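# Two robots move latched power supplies into tote on bench

## Task

r1 begins in the work room; r2 begins in the store room, which holds the tote. The connecting door is locked, but a service window is open. Free each of the two power supplies from its cage on the work bench (a latch holds each one in place, and pressing the green lever on the supply opens it) and place both completely inside the tote. At the end the tote has to rest on the staging bench with nothing of it overhanging the edge. Release everything and move the robots away afterwards. The task fails if any robot tips over or is left leaning.

## Robot and tools

Robots: r1 and r2 are identical Hello Robot Stretch 4 units. Each has an omni-wheel base, a mast with a lift, an arm that telescopes forward, a wrist with yaw, pitch and roll, and a two-finger gripper. Each is about 1.6 m tall, and the base rim lies within 0.23 m of the base origin. Each carries four cameras: <name>_head_camera, <name>_head_left_camera, <name>_head_right_camera and <name>_wrist_camera.

Frames: the base frame has its origin on the floor under the base centre, x forward, y left, z up. hand_pose is reported in this frame and marks a point between the open fingertips; the printed value may be slightly wrong. The odometry frame is the base frame as it was at scene start. Every robot reports in its own frames. To tell where one robot is relative to the other, use only images, lidar_m and wrist_depth_mm.

execute_actions(actions, cameras): actions is a list with exactly one action, or an empty list to only read state. An action is an object keyed by robot name ("r1", "r2"), with a separate block for each robot. A block may hold "base", "joints" or both, plus optional "pace" and "contact_limits". Alternatively it holds only {"end_of_arm": "enable_torque"}, which re-powers any wrist or gripper motor that shut off. All motions in one action begin together. "base" takes one relative command measured from the base's last reported position: translate_m (metres, forward +, -2 to 2), strafe_m (metres, left +, -2 to 2) or rotate_rad (radians, counter-clockwise +, -3.2 to 3.2). "joints" holds absolute targets by name: lift_m 0 to 1.2 m; arm_m 0 to 0.55 m of extension; wrist_yaw_rad -1.134 to 4.276 (0 forward, + left, 3.14 stowed); wrist_pitch_rad -1.117 to 4.259 (0 level, 1.57 pointing down); wrist_roll_rad -1.117 to 4.259 (+ clockwise as seen from behind); gripper_m -0.038 to 0.141 m fingertip gap, where values below 0 press the fingers together. Joint targets outside their range are clipped and the result reports it. Any other bad value or unknown key rejects the whole call. pace is "slow", "default", "fast" or "max": base speed 0.1/0.3/0.4/0.6 m/s and turn rate 1/2/3/4 rad/s, both reduced when the lift is high. contact_limits {"arm_m": 0 to 0.75} sets how hard the arm may push before it halts; the default is 0.5. One action lasts at most 15 s. cameras is a list of camera names or "all"; leaving it out or passing null returns every camera, and [] returns none. The "pictures" line gives the order of the images.

wait(seconds 0 to 10) commands nothing and returns state and images. zoom_image(camera, region [x0,y0,x1,y1] in pixels, at most 504x504) enlarges part of that camera's latest image. read_manual returns only licence text. finished_scene(scene) ends the scene for good and reports success; the next scene's task comes in its result.

Result lines: base_status and joint_status report how each motion ended. "done" means the target was reached; for the base, done only means the wheels turned the commanded amount. "off_target" means it stopped short and may still be pushing. "contact_stop_at_<key>" means it hit something, and the lift, arm or wheels go slack. "limit_stop_at_<name>" includes tilt (more than 6 degrees of lean, nothing drives) and own_body (self-collision, usually with the gripper tilted up and rolled). "torque_fault" means a wrist motor went limp and must be re-enabled. on_its_own describes things the call did not command; "held at" there is a target, not a position. lidar_m gives 12 distances in 30-degree sectors: the first is straight ahead, then they go counter-clockwise (4th left, 7th behind, 10th right). "-" means nothing seen or closer than 0.25 m. It misses glass and thin legs. wrist_depth_mm is a 7x7 grid from top-left, 100 to 2000 mm. base_odometry comes from wheels only. A gap of more than 0.1 rad between turned_by_wheels and turned_by_imu points to slipping or a collision. base_tilt is in degrees, with forward and right positive. motor_effort is percent of maximum with the peak in brackets; wheel values are positive for a right turn.

Gripping: command a gap smaller than the object; squeezing harder pulls it toward the wrist. A real grip shows as a change in gripper effort, not in gripper_m. If the fingertips snag on a surface, raise the lift. To unfold the wrist at the start, send lift_m 0.4 with wrist_yaw_rad 0.

Avoid: robots pressing on each other. There is no contact signal, and once touching, even millimetres more of driving counts as a hard press and fails the run. The two robots' travel can differ by up to 3 cm per metre, so sharing a load is risky. Do not drive or turn with more than 1 kg held at arm_m above 0.2, especially at fast paces, because the robot can tip. Steady pushes with a high gripper are risky too. Avoid wrist overloads (about 2 kg in a level gripper), drops, slams and hard hits. Hand items through the service window, since the door is locked. Leave the tote fully on the staging bench, then open the gripper and back away.

Each tool is called as name([rows], argument=value, ...), one row to a line, values as JSON.

## Session

execute_actions(actions=[])

Scene clock: 0.00 s.
r1.base_odometry: x=+0.000 y=+0.000 heading=+0.000 (m, m, rad; r1's odometry frame)
r1.turned_by_wheels: +0.000 (rad since the last result)
r1.turned_by_imu: +0.000 (rad since the last result)
r1.base_tilt: forward=+0.0 right=-0.3 (deg)
r1.lidar_m: 1.58 1.24 1.20 1.20 1.51 1.41 1.41 1.86 3.10 0.93 0.76 3.30
r1.base_status: not commanded
r1.joint_positions: lift_m=+0.231 arm_m=+0.001 wrist_yaw_rad=+3.044 wrist_pitch_rad=-0.013 wrist_roll_rad=+0.012 gripper_m=+0.057
r1.joint_status: not commanded
r1.motor_effort: lift_m=+21 arm_m=+0 wrist_yaw_rad=-1 wrist_pitch_rad=-6 wrist_roll_rad=-2 gripper_m=-3 wheel_0=+0 wheel_1=+0 wheel_2=+0 (%)
r1.hand_pose: x=-0.1067 y=+0.1152 z=+0.4126 quat_wxyz=(+0.049, +0.007, +0.005, +0.999) (m; r1's base frame)
r1.wrist_depth_mm: 114 136 1618 1499 1397 1308 1255 / 109 137 1618 1537 1397 1308 1255 / 116 138 1618 1499 1430 1336 1281 / 135 257 1576 1499 1430 1336 1255 / 1921 1708 1618 1537 1397 1397 1281 / 1255 1229 197 1205 196 1308 1281 / 904 878 960 - 960 891 904
r2.base_odometry: x=+0.000 y=+0.000 heading=+0.000 (m, m, rad; r2's odometry frame)
r2.turned_by_wheels: +0.000 (rad since the last result)
r2.turned_by_imu: +0.000 (rad since the last result)
r2.base_tilt: forward=+0.1 right=-0.2 (deg)
r2.lidar_m: 1.24 1.62 3.91 1.27 1.69 3.10 1.21 0.86 0.82 0.86 1.18 1.15
r2.base_status: not commanded
r2.joint_positions: lift_m=+0.227 arm_m=+0.002 wrist_yaw_rad=+3.208 wrist_pitch_rad=+0.012 wrist_roll_rad=+0.012 gripper_m=+0.057
r2.joint_status: not commanded
r2.motor_effort: lift_m=+20 arm_m=+0 wrist_yaw_rad=+0 wrist_pitch_rad=-7 wrist_roll_rad=-3 gripper_m=-3 wheel_0=-1 wheel_1=+0 wheel_2=+0 (%)
r2.hand_pose: x=-0.1211 y=+0.0680 z=+0.4013 quat_wxyz=(-0.033, -0.006, +0.006, +0.999) (m; r2's base frame)
r2.wrist_depth_mm: - 137 234 1756 - - - / - 110 136 1756 - - - / - 112 137 1756 - - - / - 127 154 1708 - - - / 191 946 1229 1756 - - - / 209 976 195 1464 202 1366 1308 / 208 931 991 108 1008 878 917
pictures: r1_head_camera, r1_head_left_camera, r1_head_right_camera, r1_wrist_camera, r2_head_camera, r2_head_left_camera, r2_head_right_camera, r2_wrist_camera
Images, in order (width x height): r1_head_camera 420x560, r1_head_left_camera 420x672, r1_head_right_camera 420x672, r1_wrist_camera 616x392, r2_head_camera 420x560, r2_head_left_camera 420x672, r2_head_right_camera 420x672, r2_wrist_camera 616x392.

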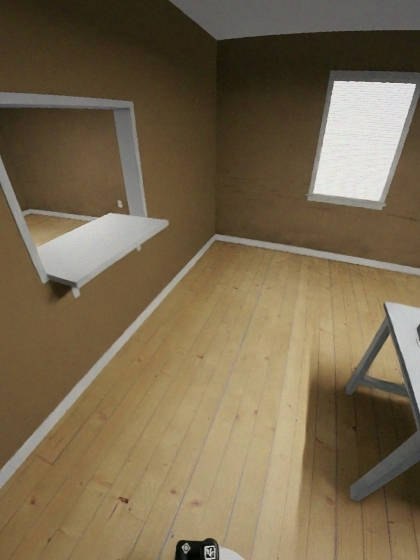

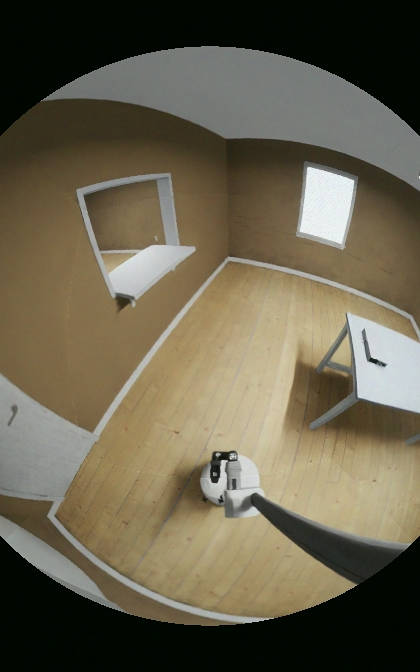

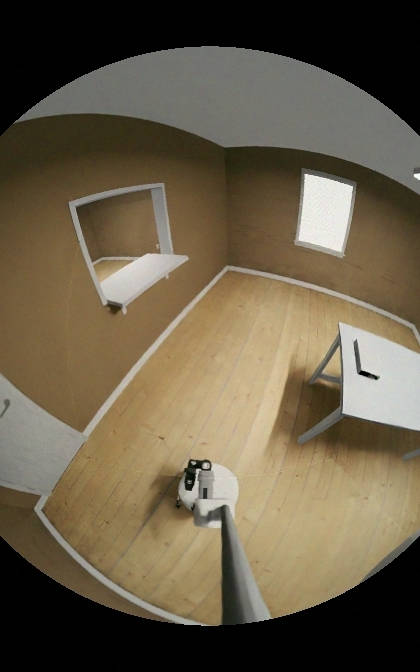

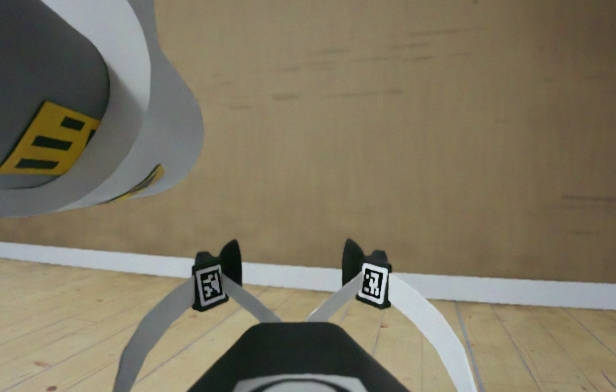

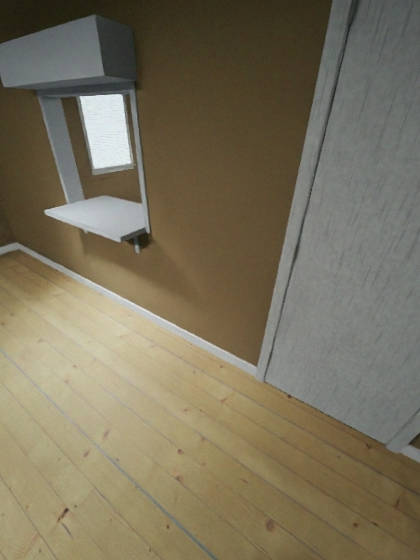

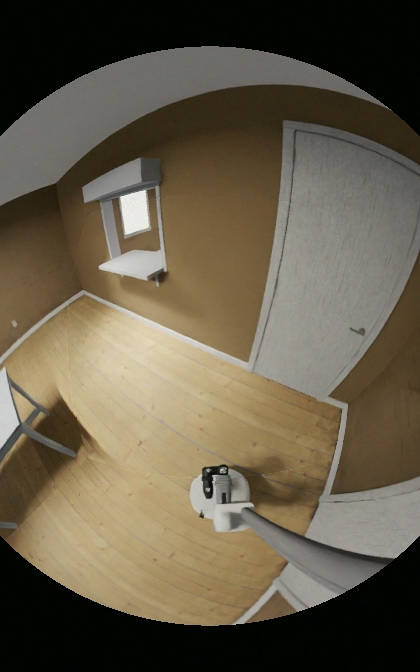

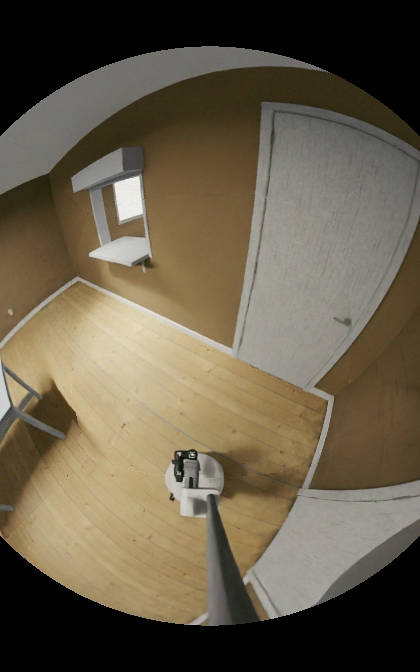

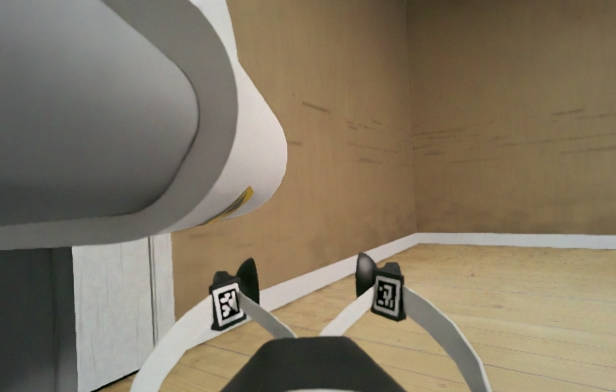

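execute_actions([
  {"r1":{"base":{"rotate_rad":-1.1}},"r2":{"base":{"rotate_rad":1.6}}},
], cameras=["r1_head_camera","r1_head_left_camera","r2_head_camera","r2_head_left_camera"])

Scene clock: 2.20 s.
r1.base_odometry: x=+0.000 y=+0.000 heading=-1.100 (m, m, rad; r1's odometry frame)
r1.turned_by_wheels: -1.100 (rad since the last result)
r1.turned_by_imu: -1.114 (rad since the last result)
r1.base_tilt: forward=+0.0 right=-0.4 (deg)
r1.lidar_m: 0.77 1.32 1.67 1.20 1.20 1.20 1.48 1.41 1.43 1.78 3.10 0.98
r1.base_status: done
r1.joint_positions: lift_m=+0.231 arm_m=+0.001 wrist_yaw_rad=+3.043 wrist_pitch_rad=-0.013 wrist_roll_rad=+0.012 gripper_m=+0.057
r1.joint_status: not commanded
r1.motor_effort: lift_m=+20(20) arm_m=+0(0) wrist_yaw_rad=-2(1) wrist_pitch_rad=-7(6) wrist_roll_rad=-1(1) gripper_m=-2(2) wheel_0=+0(3) wheel_1=-1(9) wheel_2=-1(5) (%)
r1.hand_pose: x=-0.1067 y=+0.1153 z=+0.4126 quat_wxyz=(+0.049, +0.007, +0.005, +0.999) (m; r1's base frame)
r1.wrist_depth_mm: 114 136 1756 1576 1308 1118 991 / 110 137 1808 1576 1336 1138 991 / 116 138 1756 1661 1336 1138 1008 / 135 256 1756 1618 1366 1138 991 / 1281 1537 1708 1661 1281 1138 1008 / 1229 1281 198 1205 198 1098 1008 / 904 878 976 - 960 891 904
r2.base_odometry: x=+0.000 y=+0.000 heading=+1.599 (m, m, rad; r2's odometry frame)
r2.turned_by_wheels: +1.599 (rad since the last result)
r2.turned_by_imu: +1.614 (rad since the last result)
r2.base_tilt: forward=+0.1 right=-0.2 (deg)
r2.lidar_m: 1.27 1.71 3.05 1.18 0.85 0.82 0.87 1.21 1.17 1.27 1.63 1.96
r2.base_status: done
r2.joint_positions: lift_m=+0.227 arm_m=+0.002 wrist_yaw_rad=+3.208 wrist_pitch_rad=+0.012 wrist_roll_rad=+0.012 gripper_m=+0.057
r2.joint_status: not commanded
r2.motor_effort: lift_m=+20(20) arm_m=+0(1) wrist_yaw_rad=+0(0) wrist_pitch_rad=-7(7) wrist_roll_rad=+0(2) gripper_m=-3(3) wheel_0=-5(10) wheel_1=-3(6) wheel_2=-4(10) (%)
r2.hand_pose: x=-0.1211 y=+0.0680 z=+0.4013 quat_wxyz=(-0.033, -0.006, +0.006, +0.999) (m; r2's base frame)
r2.wrist_depth_mm: - 137 234 1060 891 788 699 / - 110 137 1078 904 788 707 / - 112 137 1025 891 788 707 / - 127 154 1042 904 798 707 / 192 1308 1308 1078 904 798 715 / 209 1308 195 1060 202 788 715 / 208 976 1008 108 904 778 715
pictures: r1_head_camera, r1_head_left_camera, r2_head_camera, r2_head_left_camera
Images, in order (width x height): r1_head_camera 420x560, r1_head_left_camera 420x672, r2_head_camera 420x560, r2_head_left_camera 420x672.

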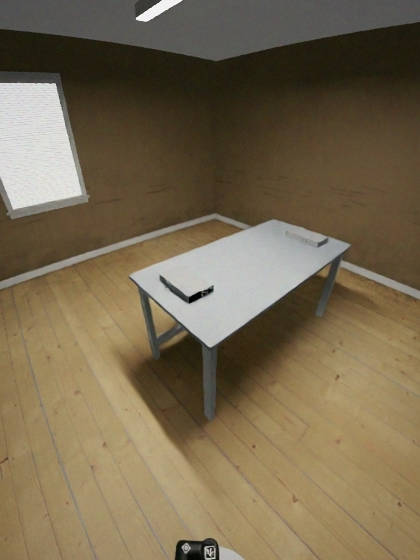

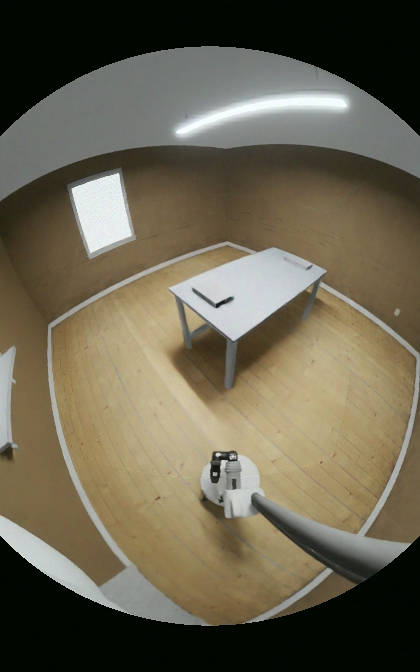

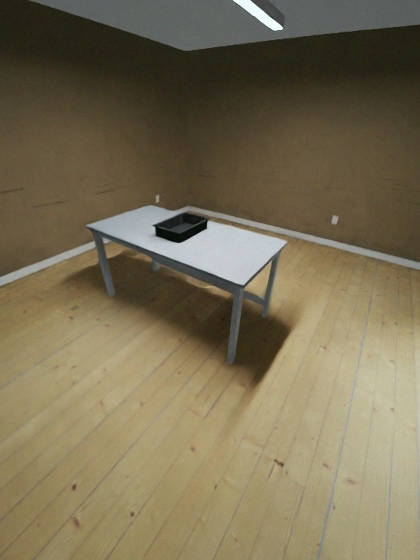

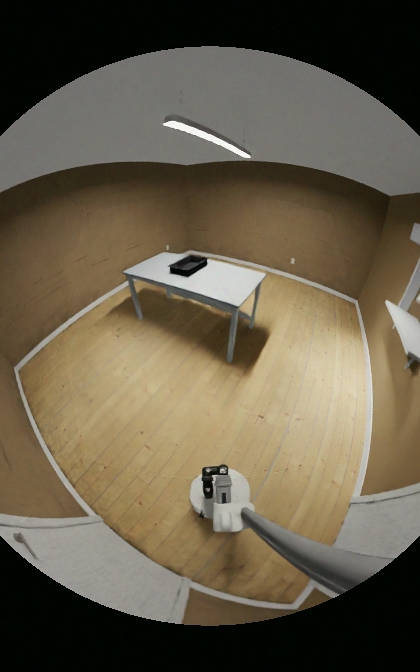

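zoom_image(camera="r1_head_camera", region=[130, 250, 250, 330])

zoom_image(camera="r1_head_camera", region=[260, 205, 360, 265])

zoom_image(camera="r2_head_camera", region=[80, 180, 300, 300])

Region (130, 250, 250, 330) of r1_head_camera's 420x560 image, scaled by 4.200, with more detail than that image has.

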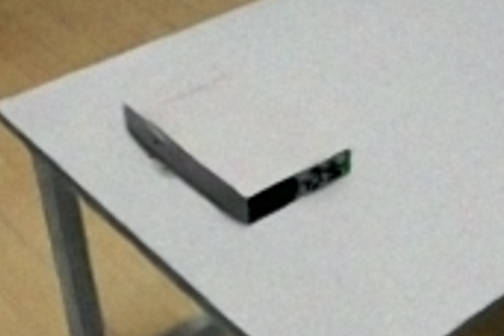

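Region (260, 205, 360, 265) of r1_head_camera's 420x560 image, scaled by 5.040, with more detail than that image has; it fills the top 302 rows of this view, and the rest is white.

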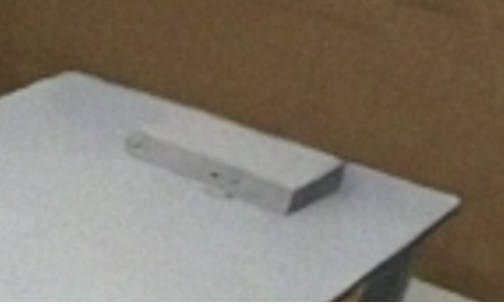

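Region (80, 180, 300, 300) of r2_head_camera's 420x560 image, scaled by 2.291, with more detail than that image has; it fills the top 275 rows of this view, and the rest is white.

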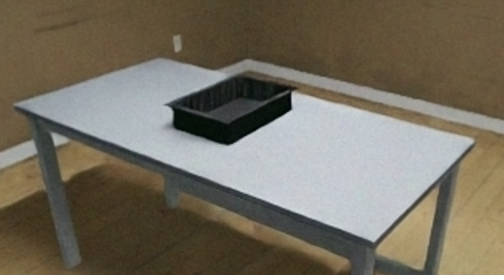

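execute_actions([
  {"r1":{"base":{"rotate_rad":0.684},"joints":{"lift_m":0.7,"wrist_yaw_rad":0,"wrist_pitch_rad":0.3}},"r2":{"base":{"rotate_rad":-0.45},"joints":{"lift_m":0.5,"wrist_yaw_rad":0}}},
], cameras=["r2_head_camera","r2_head_left_camera"])

execute_actions([
  {"r1":{"base":{"strafe_m":-0.65}},"r2":{"base":{"translate_m":0.8}}},
], cameras=["r1_head_camera","r1_wrist_camera","r2_head_camera","r2_head_left_camera"])

Scene clock: 5.90 s.
r1.base_odometry: x=+0.000 y=+0.000 heading=-0.416 (m, m, rad; r1's odometry frame)
r1.turned_by_wheels: +0.684 (rad since the last result)
r1.turned_by_imu: +0.693 (rad since the last result)
r1.base_tilt: forward=-0.1 right=-0.4 (deg)
r1.lidar_m: 3.29 1.41 1.23 1.19 1.20 1.46 1.40 1.48 2.08 3.09 0.82 0.75
r1.base_status: done
r1.joint_positions: lift_m=+0.700 arm_m=+0.001 wrist_yaw_rad=+0.000 wrist_pitch_rad=+0.302 wrist_roll_rad=+0.012 gripper_m=+0.057
r1.joint_status: all done
r1.motor_effort: lift_m=+23(23) arm_m=+0(0) wrist_yaw_rad=-2(7) wrist_pitch_rad=-5(6) wrist_roll_rad=+0(3) gripper_m=-3(2) wheel_0=-1(3) wheel_1=+0(4) wheel_2=+0(6) (%)
r1.hand_pose: x=+0.4473 y=-0.0874 z=+0.7923 quat_wxyz=(+0.989, +0.006, +0.150, -0.001) (m; r1's base frame)
r1.wrist_depth_mm: 1863 - - - - - - / 1921 - - - - - - / 1863 - - - - 904 691 / 1863 - - - - - 609 / 1661 1708 1708 1756 1708 1808 1808 / 1336 1336 197 1336 196 1308 1281 / 1098 1098 1182 - 1205 1118 1138
r2.base_odometry: x=+0.000 y=+0.000 heading=+1.150 (m, m, rad; r2's odometry frame)
r2.turned_by_wheels: -0.449 (rad since the last result)
r2.turned_by_imu: -0.453 (rad since the last result)
r2.base_tilt: forward=+0.1 right=-0.2 (deg)
r2.lidar_m: 1.50 1.24 1.86 2.41 1.10 0.82 0.81 0.89 1.17 1.17 1.30 1.62
r2.base_status: done
r2.joint_positions: lift_m=+0.500 arm_m=+0.002 wrist_yaw_rad=+0.001 wrist_pitch_rad=+0.012 wrist_roll_rad=+0.012 gripper_m=+0.057
r2.joint_status: all done
r2.motor_effort: lift_m=+22(24) arm_m=+0(0) wrist_yaw_rad=-2(7) wrist_pitch_rad=-6(6) wrist_roll_rad=-1(2) gripper_m=-2(2) wheel_0=+3(9) wheel_1=+1(7) wheel_2=+3(10) (%)
r2.hand_pose: x=+0.4611 y=-0.0873 z=+0.6744 quat_wxyz=(+1.000, +0.006, +0.006, +0.000) (m; r2's base frame)
r2.wrist_depth_mm: - - - - - - 1921 / - - - - - - - / - - - - - - 1756 / 1308 1205 - - - - 1808 / - - - - - - 1808 / - - 195 - 202 - 1756 / 1661 1008 1576 108 1537 1366 1430
pictures: r2_head_camera, r2_head_left_camera
Images, in order (width x height): r2_head_camera 420x560, r2_head_left_camera 420x672.

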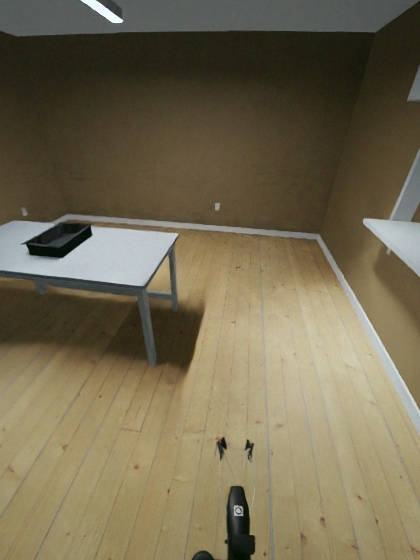

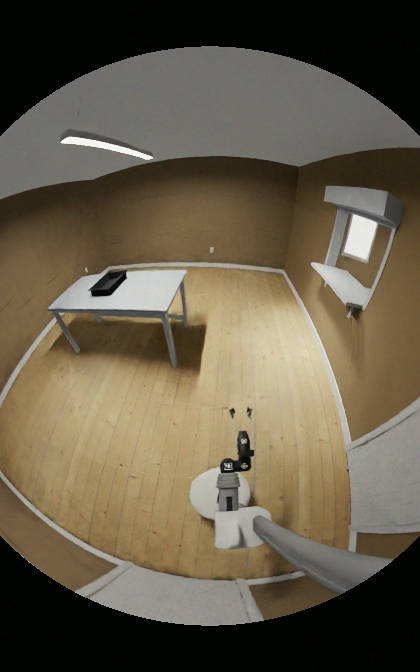

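Scene clock: 10.07 s.
r1.base_odometry: x=-0.263 y=-0.595 heading=-0.416 (m, m, rad; r1's odometry frame)
r1.turned_by_wheels: +0.000 (rad since the last result)
r1.turned_by_imu: +0.003 (rad since the last result)
r1.base_tilt: forward=+0.0 right=-0.4 (deg)
r1.lidar_m: 0.55 2.27 1.80 1.84 1.92 1.49 1.40 1.48 2.09 2.44 0.82 0.58
r1.base_status: done
r1.joint_positions: lift_m=+0.700 arm_m=+0.001 wrist_yaw_rad=+0.000 wrist_pitch_rad=+0.302 wrist_roll_rad=+0.012 gripper_m=+0.057
r1.joint_status: not commanded
r1.motor_effort: lift_m=+22(23) arm_m=+0(0) wrist_yaw_rad=-1(2) wrist_pitch_rad=-7(6) wrist_roll_rad=-1(1) gripper_m=-3(3) wheel_0=-1(8) wheel_1=+2(8) wheel_2=+0(1) (%)
r1.hand_pose: x=+0.4473 y=-0.0874 z=+0.7923 quat_wxyz=(+0.989, +0.006, +0.150, -0.001) (m; r1's base frame)
r1.wrist_depth_mm: - - - - - - - / - - - - - - - / - - 654 603 683 707 715 / - 399 402 407 413 413 418 / 1708 399 353 407 359 418 415 / 1366 430 197 1160 197 1336 1281 / 1118 455 1160 - 1205 1160 1138
r2.base_odometry: x=+0.327 y=+0.730 heading=+1.150 (m, m, rad; r2's odometry frame)
r2.turned_by_wheels: +0.001 (rad since the last result)
r2.turned_by_imu: +0.003 (rad since the last result)
r2.base_tilt: forward=+0.1 right=-0.2 (deg)
r2.lidar_m: 3.11 0.57 0.57 3.01 2.10 1.61 1.61 1.63 1.31 1.25 1.16 1.69
r2.base_status: done
r2.joint_positions: lift_m=+0.500 arm_m=+0.002 wrist_yaw_rad=+0.000 wrist_pitch_rad=+0.012 wrist_roll_rad=+0.012 gripper_m=+0.057
r2.joint_status: not commanded
r2.motor_effort: lift_m=+22(22) arm_m=+0(0) wrist_yaw_rad=-1(2) wrist_pitch_rad=-7(7) wrist_roll_rad=-1(2) gripper_m=-3(2) wheel_0=+5(8) wheel_1=+3(7) wheel_2=-1(14) (%)
r2.hand_pose: x=+0.4610 y=-0.0874 z=+0.6745 quat_wxyz=(+1.000, +0.006, +0.006, +0.000) (m; r2's base frame)
r2.wrist_depth_mm: - - - - - - 1863 / - - - - - - 1863 / - - - - - - 1863 / 699 - - - - - 1921 / - - - - - - 1921 / - - 195 - 202 - 1863 / 1708 842 1576 108 1537 1366 1430
pictures: r1_head_camera, r1_wrist_camera, r2_head_camera, r2_head_left_camera
camera_calibration (this result's frames):
r1_wrist_camera: T_world_to_cam=[[-0.0346444, -0.999399, 0.00126755, -0.080851], [-0.336031, 0.0104541, -0.941793, 0.943318], [0.941214, -0.0330538, -0.336191, 0.0708643], [0, 0, 0, 1]] pos_world=[0.247485, -0.0883216, 0.912337]
Images, in order (width x height): r1_head_camera 420x560, r1_wrist_camera 616x392, r2_head_camera 420x560, r2_head_left_camera 420x672.

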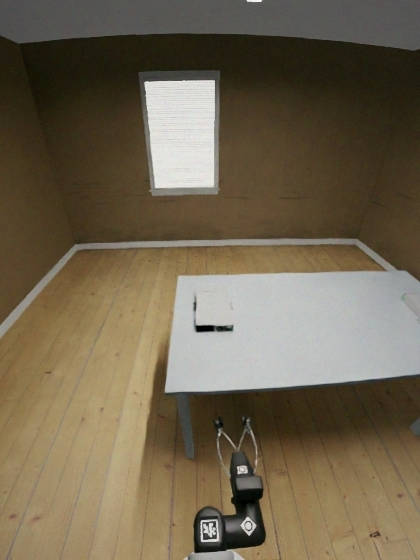

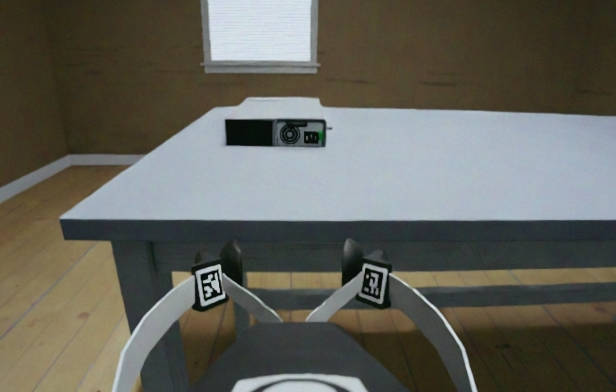

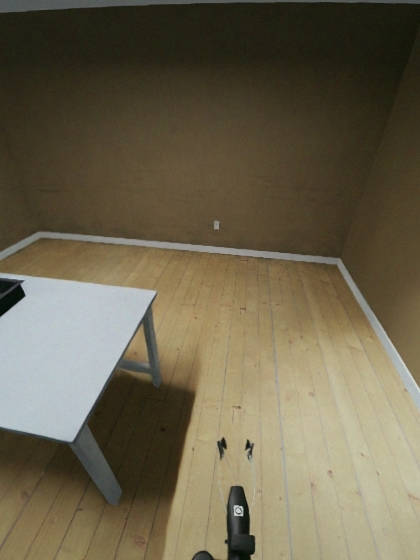

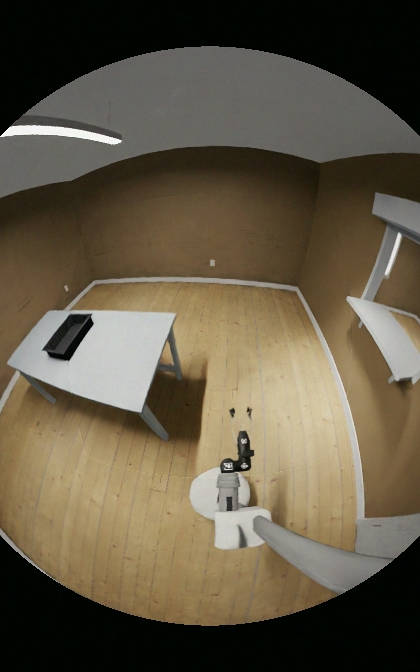

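execute_actions([
  {"r1":{"joints":{"lift_m":0.72,"arm_m":0.25}},"r2":{"base":{"rotate_rad":-1.67},"joints":{"lift_m":0.9,"wrist_pitch_rad":0.3}}},
], cameras=["r1_head_camera","r1_wrist_camera","r2_head_camera","r2_head_left_camera"])

zoom_image(camera="r1_wrist_camera", region=[200, 130, 400, 260])

Scene clock: 12.83 s.
r1.base_odometry: x=-0.263 y=-0.595 heading=-0.416 (m, m, rad; r1's odometry frame)
r1.turned_by_wheels: +0.000 (rad since the last result)
r1.turned_by_imu: +0.000 (rad since the last result)
r1.base_tilt: forward=+0.0 right=-0.4 (deg)
r1.lidar_m: 0.56 2.29 1.80 1.83 1.92 1.45 1.42 1.47 2.09 2.44 0.79 0.56
r1.base_status: not commanded
r1.joint_positions: lift_m=+0.720 arm_m=+0.248 wrist_yaw_rad=+0.000 wrist_pitch_rad=+0.302 wrist_roll_rad=+0.012 gripper_m=+0.057
r1.joint_status: all done
r1.motor_effort: lift_m=+23(23) arm_m=+9(6) wrist_yaw_rad=-2(2) wrist_pitch_rad=-6(8) wrist_roll_rad=-1(1) gripper_m=-3(2) wheel_0=-1(1) wheel_1=+2(2) wheel_2=+0(0) (%)
r1.hand_pose: x=+0.6947 y=-0.0874 z=+0.8122 quat_wxyz=(+0.989, +0.006, +0.150, -0.001) (m; r1's base frame)
r1.wrist_depth_mm: - - - - - - - / - - - - - - - / - - 609 564 759 778 809 / - 445 415 389 462 466 473 / 960 322 327 330 334 334 334 / 249 251 197 248 197 259 257 / 208 205 217 - 219 210 214
r2.base_odometry: x=+0.327 y=+0.730 heading=-0.519 (m, m, rad; r2's odometry frame)
r2.turned_by_wheels: -1.670 (rad since the last result)
r2.turned_by_imu: -1.684 (rad since the last result)
r2.base_tilt: forward=+0.1 right=-0.2 (deg)
r2.lidar_m: 1.28 1.19 1.54 3.09 0.60 0.56 1.46 2.31 1.65 1.60 1.71 1.32
r2.base_status: done
r2.joint_positions: lift_m=+0.900 arm_m=+0.002 wrist_yaw_rad=+0.000 wrist_pitch_rad=+0.302 wrist_roll_rad=+0.012 gripper_m=+0.057
r2.joint_status: all done
r2.motor_effort: lift_m=+22(23) arm_m=-1(0) wrist_yaw_rad=+0(1) wrist_pitch_rad=-6(6) wrist_roll_rad=-2(3) gripper_m=-2(3) wheel_0=+3(10) wheel_1=+0(9) wheel_2=+2(8) (%)
r2.hand_pose: x=+0.4480 y=-0.0874 z=+0.9923 quat_wxyz=(+0.989, +0.006, +0.150, -0.001) (m; r2's base frame)
r2.wrist_depth_mm: - 946 946 931 946 931 931 / - 976 991 976 991 960 976 / - 1025 1025 1025 1025 1008 1008 / 991 1060 1060 1060 1060 1060 1060 / 1118 1138 1118 1138 1118 1098 1118 / 1160 1182 195 1182 202 1160 1182 / 1255 1229 1229 108 1229 1205 1229
pictures: r1_head_camera, r1_wrist_camera, r2_head_camera, r2_head_left_camera
camera_calibration (this result's frames):
r1_wrist_camera: T_world_to_cam=[[-0.0344712, -0.999405, 0.00127017, -0.0723796], [-0.336102, 0.0103958, -0.941768, 1.04523], [0.941195, -0.0328908, -0.33626, -0.15524], [0, 0, 0, 1]] pos_world=[0.49492, -0.0883085, 0.932255]
Images, in order (width x height): r1_head_camera 420x560, r1_wrist_camera 616x392, r2_head_camera 420x560, r2_head_left_camera 420x672.

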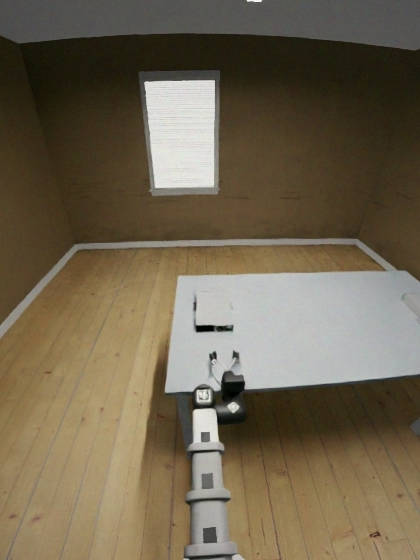

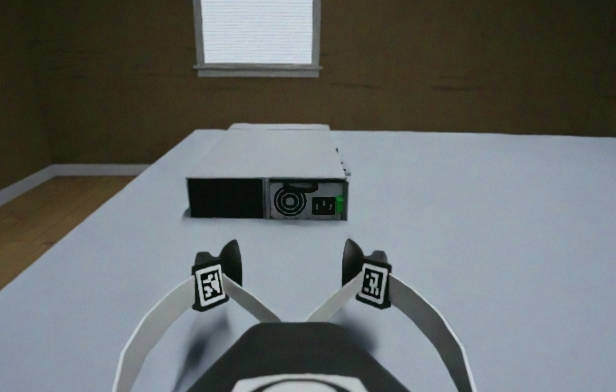

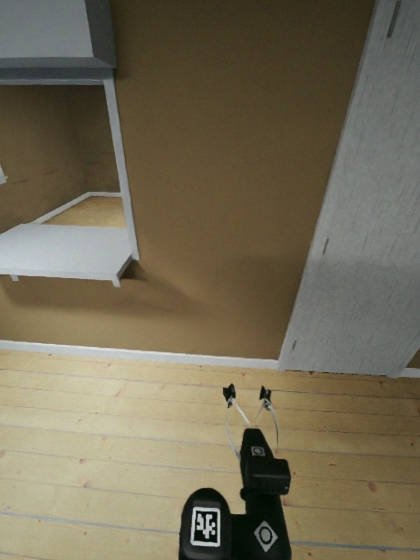

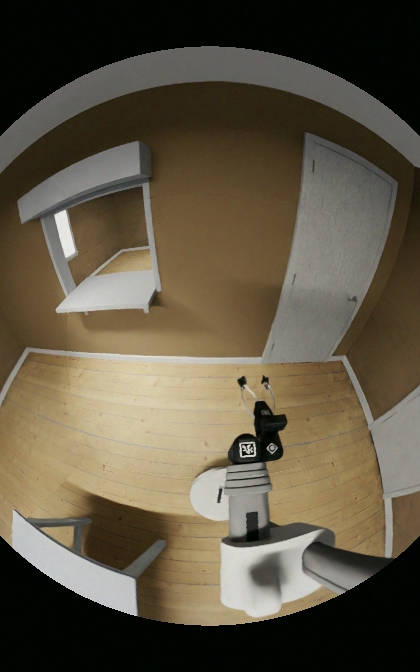

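Region (200, 130, 400, 260) of r1_wrist_camera's 616x392 image, scaled by 2.520; it fills the top 328 rows of this view, and the rest is white.

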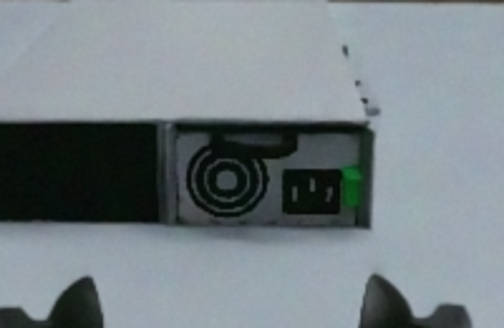

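zoom_image(camera="r1_head_camera", region=[180, 290, 260, 380])

Region (180, 290, 260, 380) of r1_head_camera's 420x560 image, scaled by 5.600, with more detail than that image has.

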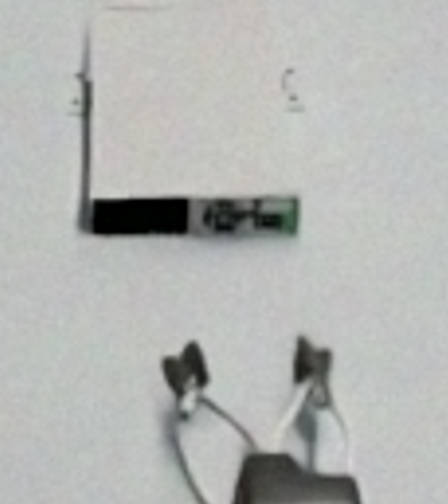

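execute_actions([
  {"r1":{"base":{"rotate_rad":-0.027},"joints":{"lift_m":0.752,"arm_m":0.34,"wrist_pitch_rad":0.45,"gripper_m":0.085}},"r2":{"base":{"translate_m":0.3}}},
], cameras=["r1_head_camera","r1_wrist_camera"])

Scene clock: 16.10 s.
r1.base_odometry: x=-0.263 y=-0.594 heading=-0.443 (m, m, rad; r1's odometry frame)
r1.turned_by_wheels: -0.027 (rad since the last result)
r1.turned_by_imu: -0.027 (rad since the last result)
r1.base_tilt: forward=-0.1 right=-0.4 (deg)
r1.lidar_m: 0.55 2.68 1.79 1.83 1.90 1.49 1.41 1.48 2.02 2.46 0.83 0.58
r1.base_status: done
r1.joint_positions: lift_m=+0.752 arm_m=+0.338 wrist_yaw_rad=+0.000 wrist_pitch_rad=+0.452 wrist_roll_rad=+0.012 gripper_m=+0.085
r1.joint_status: all done
r1.motor_effort: lift_m=+23(23) arm_m=+9(12) wrist_yaw_rad=-2(3) wrist_pitch_rad=-6(10) wrist_roll_rad=-1(1) gripper_m=-2(1) wheel_0=+1(2) wheel_1=-1(7) wheel_2=-1(4) (%)
r1.hand_pose: x=+0.7688 y=-0.0874 z=+0.8041 quat_wxyz=(+0.975, +0.006, +0.224, -0.001) (m; r1's base frame)
r1.wrist_depth_mm: - - - - - - - / - - - - - - - / - 496 375 413 517 525 539 / 1025 347 314 312 377 382 384 / 286 290 282 297 297 300 301 / 237 232 227 236 230 247 247 / 204 204 212 - 215 209 211
r2.base_odometry: x=+0.587 y=+0.581 heading=-0.519 (m, m, rad; r2's odometry frame)
r2.turned_by_wheels: +0.000 (rad since the last result)
r2.turned_by_imu: +0.002 (rad since the last result)
r2.base_tilt: forward=+0.1 right=-0.1 (deg)
r2.lidar_m: 0.96 0.88 1.12 3.09 1.04 0.83 1.52 2.35 1.69 1.60 1.34 1.01
r2.base_status: done
r2.joint_positions: lift_m=+0.900 arm_m=+0.002 wrist_yaw_rad=+0.000 wrist_pitch_rad=+0.302 wrist_roll_rad=+0.012 gripper_m=+0.057
r2.joint_status: not commanded
r2.motor_effort: lift_m=+22(22) arm_m=+0(0) wrist_yaw_rad=+0(0) wrist_pitch_rad=-5(6) wrist_roll_rad=-3(5) gripper_m=-3(3) wheel_0=+4(8) wheel_1=+3(6) wheel_2=-2(12) (%)
r2.hand_pose: x=+0.4480 y=-0.0874 z=+0.9923 quat_wxyz=(+0.989, +0.006, +0.150, -0.001) (m; r2's base frame)
r2.wrist_depth_mm: 676 676 676 676 676 676 654 / 699 699 699 699 707 699 683 / 741 732 732 732 741 732 715 / 768 768 768 768 768 759 750 / 809 809 798 809 798 798 788 / 842 854 195 842 202 831 831 / 891 878 878 108 878 854 878
pictures: r1_head_camera, r1_wrist_camera
camera_calibration (this result's frames):
r1_wrist_camera: T_world_to_cam=[[-0.0339141, -0.999404, 0.0064172, -0.0743884], [-0.472752, 0.0103847, -0.881134, 1.11881], [0.880543, -0.0329166, -0.472823, -0.0712931], [0, 0, 0, 1]] pos_world=[0.589175, -0.0883094, 0.952594]
Images, in order (width x height): r1_head_camera 420x560, r1_wrist_camera 616x392.

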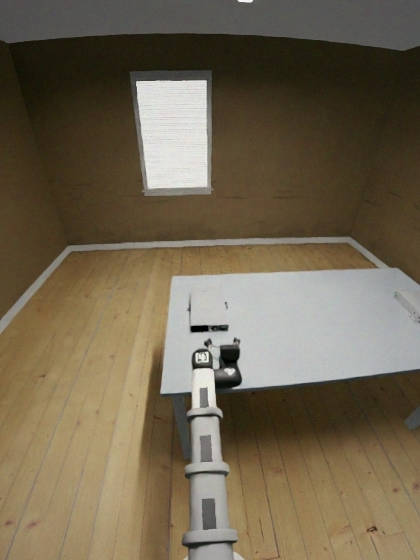

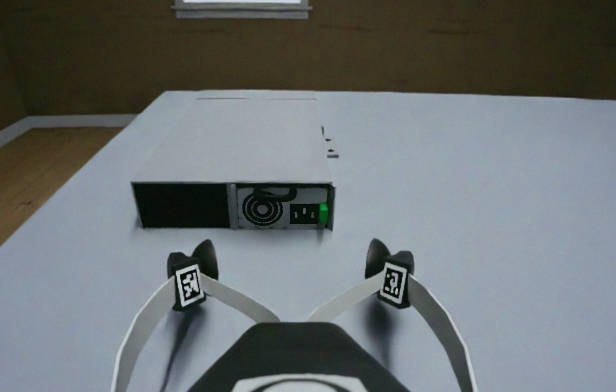

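execute_actions([
  {"r1":{"joints":{"lift_m":0.745,"arm_m":0.40,"gripper_m":0.075},"contact_limits":{"arm_m":0.2},"pace":"slow"},"r2":{"base":{"strafe_m":0.75}}},
], cameras=["r1_wrist_camera","r2_head_camera"])

Scene clock: 20.13 s.
r1.base_odometry: x=-0.263 y=-0.594 heading=-0.443 (m, m, rad; r1's odometry frame)
r1.turned_by_wheels: +0.000 (rad since the last result)
r1.turned_by_imu: +0.000 (rad since the last result)
r1.base_tilt: forward=-0.1 right=-0.3 (deg)
r1.lidar_m: 0.57 2.67 1.79 1.83 1.91 1.50 1.41 1.47 2.05 2.45 0.81 0.58
r1.base_status: not commanded
r1.joint_positions: lift_m=+0.745 arm_m=+0.398 wrist_yaw_rad=+0.000 wrist_pitch_rad=+0.452 wrist_roll_rad=+0.012 gripper_m=+0.075
r1.joint_status: all done
r1.motor_effort: lift_m=+18(22) arm_m=+9(8) wrist_yaw_rad=-1(3) wrist_pitch_rad=-5(5) wrist_roll_rad=+0(0) gripper_m=-1(2) wheel_0=+1(1) wheel_1=-1(1) wheel_2=-1(1) (%)
r1.contact_limits: arm_m 0.2
r1.hand_pose: x=+0.8288 y=-0.0874 z=+0.7975 quat_wxyz=(+0.975, +0.006, +0.224, -0.001) (m; r1's base frame)
r1.wrist_depth_mm: - - - - - - - / - - - - - - - / - 477 357 389 496 508 517 / 366 291 266 268 364 368 373 / 276 270 253 259 287 289 291 / 228 222 218 229 204 238 238 / 196 197 204 - 208 201 205
r2.base_odometry: x=+0.959 y=+1.232 heading=-0.519 (m, m, rad; r2's odometry frame)
r2.turned_by_wheels: +0.000 (rad since the last result)
r2.turned_by_imu: +0.002 (rad since the last result)
r2.base_tilt: forward=+0.1 right=-0.2 (deg)
r2.lidar_m: 0.75 0.78 1.45 2.35 2.48 0.75 0.70 0.76 2.43 2.38 1.38 0.78
r2.base_status: done
r2.joint_positions: lift_m=+0.900 arm_m=+0.002 wrist_yaw_rad=+0.000 wrist_pitch_rad=+0.302 wrist_roll_rad=+0.012 gripper_m=+0.057
r2.joint_status: not commanded
r2.motor_effort: lift_m=+22(22) arm_m=+0(1) wrist_yaw_rad=+0(0) wrist_pitch_rad=-6(6) wrist_roll_rad=-3(0) gripper_m=-3(2) wheel_0=-2(10) wheel_1=+1(11) wheel_2=+0(1) (%)
r2.hand_pose: x=+0.4480 y=-0.0874 z=+0.9923 quat_wxyz=(+0.989, +0.006, +0.150, -0.001) (m; r2's base frame)
r2.wrist_depth_mm: - - - - 691 683 691 / - - - - 723 715 715 / - - - - 759 750 750 / 759 732 699 676 750 788 788 / 574 809 820 820 820 820 831 / 854 866 195 854 202 866 866 / 891 904 904 108 891 904 904
pictures: r1_wrist_camera, r2_head_camera
camera_calibration (this result's frames):
r1_wrist_camera: T_world_to_cam=[[-0.0339493, -0.999403, 0.00641807, -0.0722927], [-0.472775, 0.0104015, -0.881122, 1.14137], [0.880529, -0.0329477, -0.472846, -0.127193], [0, 0, 0, 1]] pos_world=[0.649154, -0.0883122, 0.946008]
Images, in order (width x height): r1_wrist_camera 616x392, r2_head_camera 420x560.

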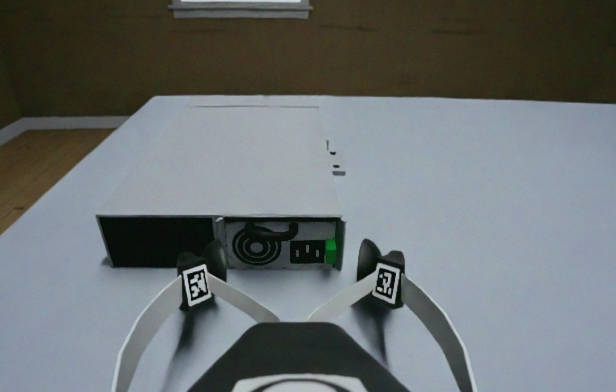

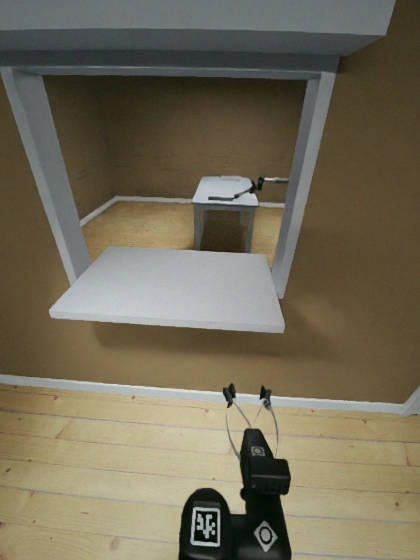

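r2 gives a side view.

zoom_image(camera="r2_head_camera", region=[200, 170, 270, 215])

zoom_image(camera="r1_wrist_camera", region=[170, 190, 420, 330])

Region (200, 170, 270, 215) of r2_head_camera's 420x560 image, scaled by 7.200, with more detail than that image has; it fills the top 324 rows of this view, and the rest is white.

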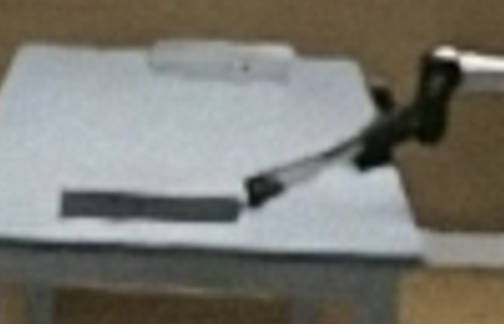

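Region (170, 190, 420, 330) of r1_wrist_camera's 616x392 image, scaled by 2.016; it fills the top 282 rows of this view, and the rest is white.

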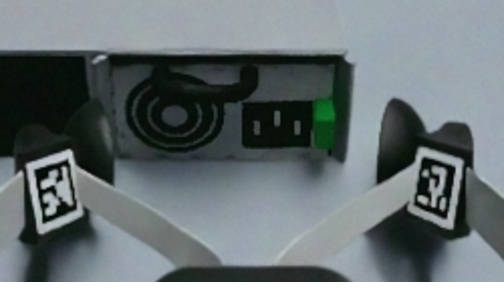

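execute_actions([
  {"r1":{"joints":{"arm_m":0.412,"gripper_m":0.066},"contact_limits":{"arm_m":0.15},"pace":"slow"},"r2":{"base":{"strafe_m":0.2}}},
], cameras=["r1_wrist_camera"])

zoom_image(camera="r1_wrist_camera", region=[170, 190, 420, 330])

Scene clock: 22.40 s.
r1.base_odometry: x=-0.263 y=-0.594 heading=-0.443 (m, m, rad; r1's odometry frame)
r1.turned_by_wheels: +0.000 (rad since the last result)
r1.turned_by_imu: +0.000 (rad since the last result)
r1.base_tilt: forward=-0.1 right=-0.4 (deg)
r1.lidar_m: 0.56 2.68 1.79 1.83 1.92 1.49 1.41 1.49 2.02 2.45 0.82 0.59
r1.base_status: not commanded
r1.joint_positions: lift_m=+0.745 arm_m=+0.410 wrist_yaw_rad=-0.001 wrist_pitch_rad=+0.453 wrist_roll_rad=+0.012 gripper_m=+0.066
r1.joint_status: all done
r1.motor_effort: lift_m=+18(18) arm_m=+10(10) wrist_yaw_rad=+2(2) wrist_pitch_rad=-9(10) wrist_roll_rad=-1(2) gripper_m=-3(4) wheel_0=+1(1) wheel_1=-1(1) wheel_2=-1(1) (%)
r1.contact_limits: arm_m 0.15
r1.hand_pose: x=+0.8404 y=-0.0877 z=+0.7972 quat_wxyz=(+0.974, +0.006, +0.224, -0.002) (m; r1's base frame)
r1.wrist_depth_mm: - - - - - - - / - - - - - - - / - 477 357 384 492 504 517 / 357 262 265 267 362 368 370 / 276 266 238 242 276 289 290 / 229 229 217 229 202 238 236 / 196 196 204 - 207 200 204
r2.base_odometry: x=+1.058 y=+1.406 heading=-0.519 (m, m, rad; r2's odometry frame)
r2.turned_by_wheels: +0.000 (rad since the last result)
r2.turned_by_imu: +0.001 (rad since the last result)
r2.base_tilt: forward=+0.1 right=-0.2 (deg)
r2.lidar_m: 0.76 0.80 1.46 2.16 2.26 3.11 0.70 0.74 2.67 2.57 1.41 0.80
r2.base_status: done
r2.joint_positions: lift_m=+0.900 arm_m=+0.002 wrist_yaw_rad=+0.000 wrist_pitch_rad=+0.302 wrist_roll_rad=+0.012 gripper_m=+0.057
r2.joint_status: not commanded
r2.motor_effort: lift_m=+22(22) arm_m=-1(1) wrist_yaw_rad=+0(0) wrist_pitch_rad=-5(6) wrist_roll_rad=-1(0) gripper_m=-3(2) wheel_0=-2(11) wheel_1=+2(11) wheel_2=+0(1) (%)
r2.hand_pose: x=+0.4480 y=-0.0874 z=+0.9923 quat_wxyz=(+0.989, +0.006, +0.150, -0.001) (m; r2's base frame)
r2.wrist_depth_mm: 768 - - - - 732 691 / 768 - - - - 750 723 / 750 - - - - 768 750 / 768 723 699 676 654 627 788 / 580 820 831 831 820 831 831 / 854 866 195 866 202 866 878 / 904 891 904 108 917 904 917
pictures: r1_wrist_camera
camera_calibration (this result's frames):
r1_wrist_camera: T_world_to_cam=[[-0.0351411, -0.999361, 0.00645924, -0.0712375], [-0.473813, 0.0109696, -0.880557, 1.14703], [0.879924, -0.0340043, -0.473896, -0.136264], [0, 0, 0, 1]] pos_world=[0.660877, -0.0884081, 0.945912]
Images, in order (width x height): r1_wrist_camera 616x392.

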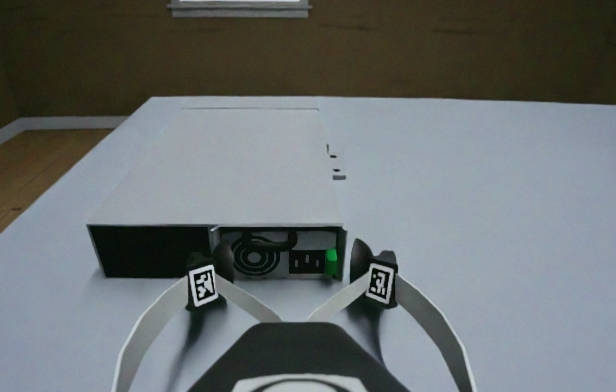

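Region (170, 190, 420, 330) of r1_wrist_camera's 616x392 image, scaled by 2.016; it fills the top 282 rows of this view, and the rest is white.

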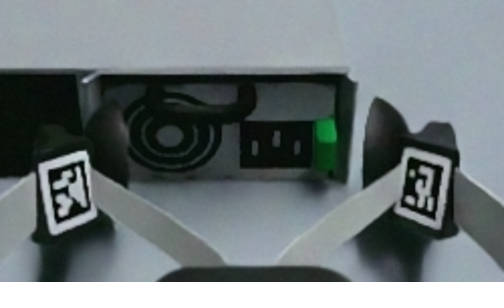

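execute_actions([
  {"r1":{"joints":{"arm_m":0.404,"gripper_m":0.045},"pace":"slow"}},
], cameras=["r1_wrist_camera"])

zoom_image(camera="r1_wrist_camera", region=[170, 190, 420, 330])

Scene clock: 23.73 s.
r1.base_odometry: x=-0.263 y=-0.594 heading=-0.443 (m, m, rad; r1's odometry frame)
r1.turned_by_wheels: +0.000 (rad since the last result)
r1.turned_by_imu: +0.000 (rad since the last result)
r1.base_tilt: forward=+0.0 right=-0.4 (deg)
r1.lidar_m: 0.54 2.69 1.78 1.84 1.90 1.49 1.41 1.47 2.01 2.45 0.81 0.59
r1.base_status: not commanded
r1.joint_positions: lift_m=+0.745 arm_m=+0.406 wrist_yaw_rad=+0.000 wrist_pitch_rad=+0.452 wrist_roll_rad=+0.012 gripper_m=+0.045
r1.joint_status: all done
r1.motor_effort: lift_m=+18(18) arm_m=-10(9) wrist_yaw_rad=-2(3) wrist_pitch_rad=-9(9) wrist_roll_rad=+1(2) gripper_m=-3(3) wheel_0=+1(1) wheel_1=-1(1) wheel_2=-1(1) (%)
r1.hand_pose: x=+0.8360 y=-0.0873 z=+0.7973 quat_wxyz=(+0.975, +0.006, +0.224, -0.001) (m; r1's base frame)
r1.wrist_depth_mm: - - - - - - - / - - - - - - - / - 473 355 387 492 504 517 / 366 262 264 267 362 368 368 / 274 266 244 246 287 290 290 / 227 229 199 228 198 238 237 / 196 193 205 - 208 201 204
r2.base_odometry: x=+1.058 y=+1.406 heading=-0.519 (m, m, rad; r2's odometry frame)
r2.turned_by_wheels: +0.000 (rad since the last result)
r2.turned_by_imu: +0.000 (rad since the last result)
r2.base_tilt: forward=+0.1 right=-0.2 (deg)
r2.lidar_m: 0.76 0.81 1.44 2.15 2.26 3.11 0.67 0.76 2.65 2.56 1.38 0.79
r2.base_status: not commanded
r2.joint_positions: lift_m=+0.900 arm_m=+0.002 wrist_yaw_rad=+0.000 wrist_pitch_rad=+0.302 wrist_roll_rad=+0.012 gripper_m=+0.057
r2.joint_status: not commanded
r2.motor_effort: lift_m=+22(22) arm_m=+0(0) wrist_yaw_rad=+0(0) wrist_pitch_rad=-6(6) wrist_roll_rad=-1(1) gripper_m=-2(3) wheel_0=-2(2) wheel_1=+2(2) wheel_2=+0(0) (%)
r2.hand_pose: x=+0.4480 y=-0.0874 z=+0.9923 quat_wxyz=(+0.989, +0.006, +0.150, -0.001) (m; r2's base frame)
r2.wrist_depth_mm: 768 - - - - 732 691 / 759 - - - - 741 723 / 759 - - - - 759 759 / 768 732 699 668 640 621 788 / 580 820 809 831 820 831 831 / 854 854 195 854 202 878 866 / 904 891 904 108 904 904 917
pictures: r1_wrist_camera
camera_calibration (this result's frames):
r1_wrist_camera: T_world_to_cam=[[-0.0337532, -0.999409, 0.00644532, -0.0721827], [-0.473479, 0.0103108, -0.880745, 1.14488], [0.880158, -0.0327797, -0.473547, -0.132769], [0, 0, 0, 1]] pos_world=[0.6565, -0.0882969, 0.945944]
Images, in order (width x height): r1_wrist_camera 616x392.

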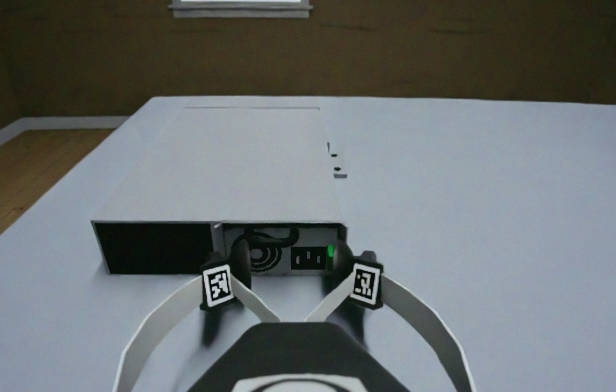

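Region (170, 190, 420, 330) of r1_wrist_camera's 616x392 image, scaled by 2.016; it fills the top 282 rows of this view, and the rest is white.

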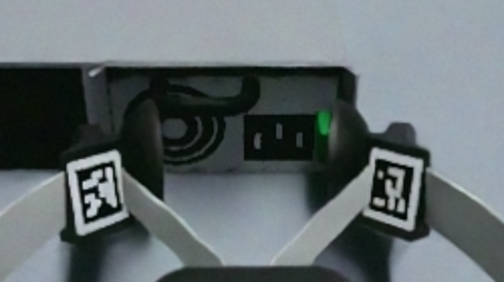

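execute_actions([
  {"r1":{"joints":{"arm_m":0.411,"gripper_m":0.025},"contact_limits":{"arm_m":0.2},"pace":"slow"}},
], cameras=["r1_wrist_camera"])

zoom_image(camera="r1_wrist_camera", region=[170, 190, 420, 330])

Scene clock: 28.30 s.
r1.base_odometry: x=-0.263 y=-0.594 heading=-0.443 (m, m, rad; r1's odometry frame)
r1.turned_by_wheels: +0.000 (rad since the last result)
r1.turned_by_imu: +0.001 (rad since the last result)
r1.base_tilt: forward=-0.1 right=-0.3 (deg)
r1.lidar_m: 0.54 2.67 1.78 1.83 1.91 1.49 1.41 1.47 2.06 2.45 0.81 0.58
r1.base_status: not commanded
r1.joint_positions: lift_m=+0.745 arm_m=+0.409 wrist_yaw_rad=+0.003 wrist_pitch_rad=+0.455 wrist_roll_rad=+0.011 gripper_m=+0.025
r1.joint_status: all done
r1.motor_effort: lift_m=+18(18) arm_m=+10(12) wrist_yaw_rad=-10(10) wrist_pitch_rad=-14(15) wrist_roll_rad=+1(3) gripper_m=-12(12) wheel_0=+4(4) wheel_1=+1(1) wheel_2=+0(1) (%)
r1.contact_limits: arm_m 0.2
r1.hand_pose: x=+0.8396 y=-0.0866 z=+0.7967 quat_wxyz=(+0.974, +0.005, +0.225, +0.000) (m; r1's base frame)
r1.wrist_depth_mm: - - - - - - - / - - - - - - - / - 466 349 375 488 496 508 / 373 259 260 264 357 364 368 / 273 264 245 240 285 286 285 / 227 227 194 226 191 236 236 / 195 193 203 - 206 200 203
r2.base_odometry: x=+1.058 y=+1.406 heading=-0.519 (m, m, rad; r2's odometry frame)
r2.turned_by_wheels: +0.000 (rad since the last result)
r2.turned_by_imu: +0.001 (rad since the last result)
r2.base_tilt: forward=+0.1 right=-0.2 (deg)
r2.lidar_m: 0.75 0.83 1.47 2.11 2.25 3.13 0.70 0.77 2.66 2.56 1.40 0.80
r2.base_status: not commanded
r2.joint_positions: lift_m=+0.900 arm_m=+0.002 wrist_yaw_rad=+0.000 wrist_pitch_rad=+0.302 wrist_roll_rad=+0.012 gripper_m=+0.057
r2.joint_status: not commanded
r2.motor_effort: lift_m=+23(22) arm_m=+0(0) wrist_yaw_rad=+0(0) wrist_pitch_rad=-6(5) wrist_roll_rad=-4(3) gripper_m=-3(3) wheel_0=-2(2) wheel_1=+1(2) wheel_2=+0(0) (%)
r2.hand_pose: x=+0.4480 y=-0.0874 z=+0.9923 quat_wxyz=(+0.989, +0.006, +0.150, -0.001) (m; r2's base frame)
r2.wrist_depth_mm: 768 - - - - 741 699 / 759 - - - - 741 715 / 750 - - - - 759 750 / 768 723 707 676 647 621 788 / 574 820 820 820 820 820 831 / 854 866 195 854 202 866 866 / 904 904 904 108 917 904 917
pictures: r1_wrist_camera
camera_calibration (this result's frames):
r1_wrist_camera: T_world_to_cam=[[-0.0304305, -0.999512, 0.00706048, -0.0745588], [-0.475591, 0.0082659, -0.879628, 1.14669], [0.87914, -0.0301254, -0.47561, -0.133411], [0, 0, 0, 1]] pos_world=[0.660372, -0.0880198, 0.945733]
Images, in order (width x height): r1_wrist_camera 616x392.

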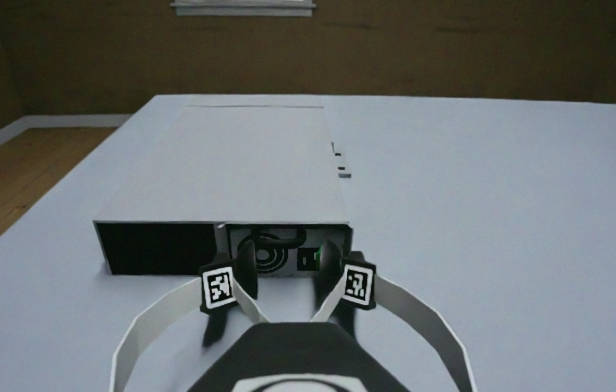

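Region (170, 190, 420, 330) of r1_wrist_camera's 616x392 image, scaled by 2.016; it fills the top 282 rows of this view, and the rest is white.

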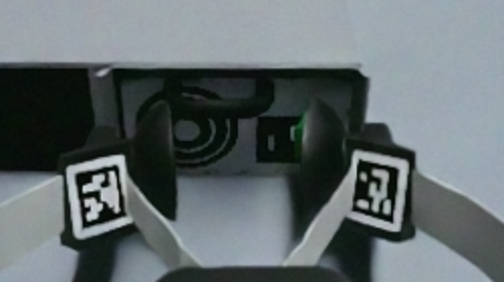

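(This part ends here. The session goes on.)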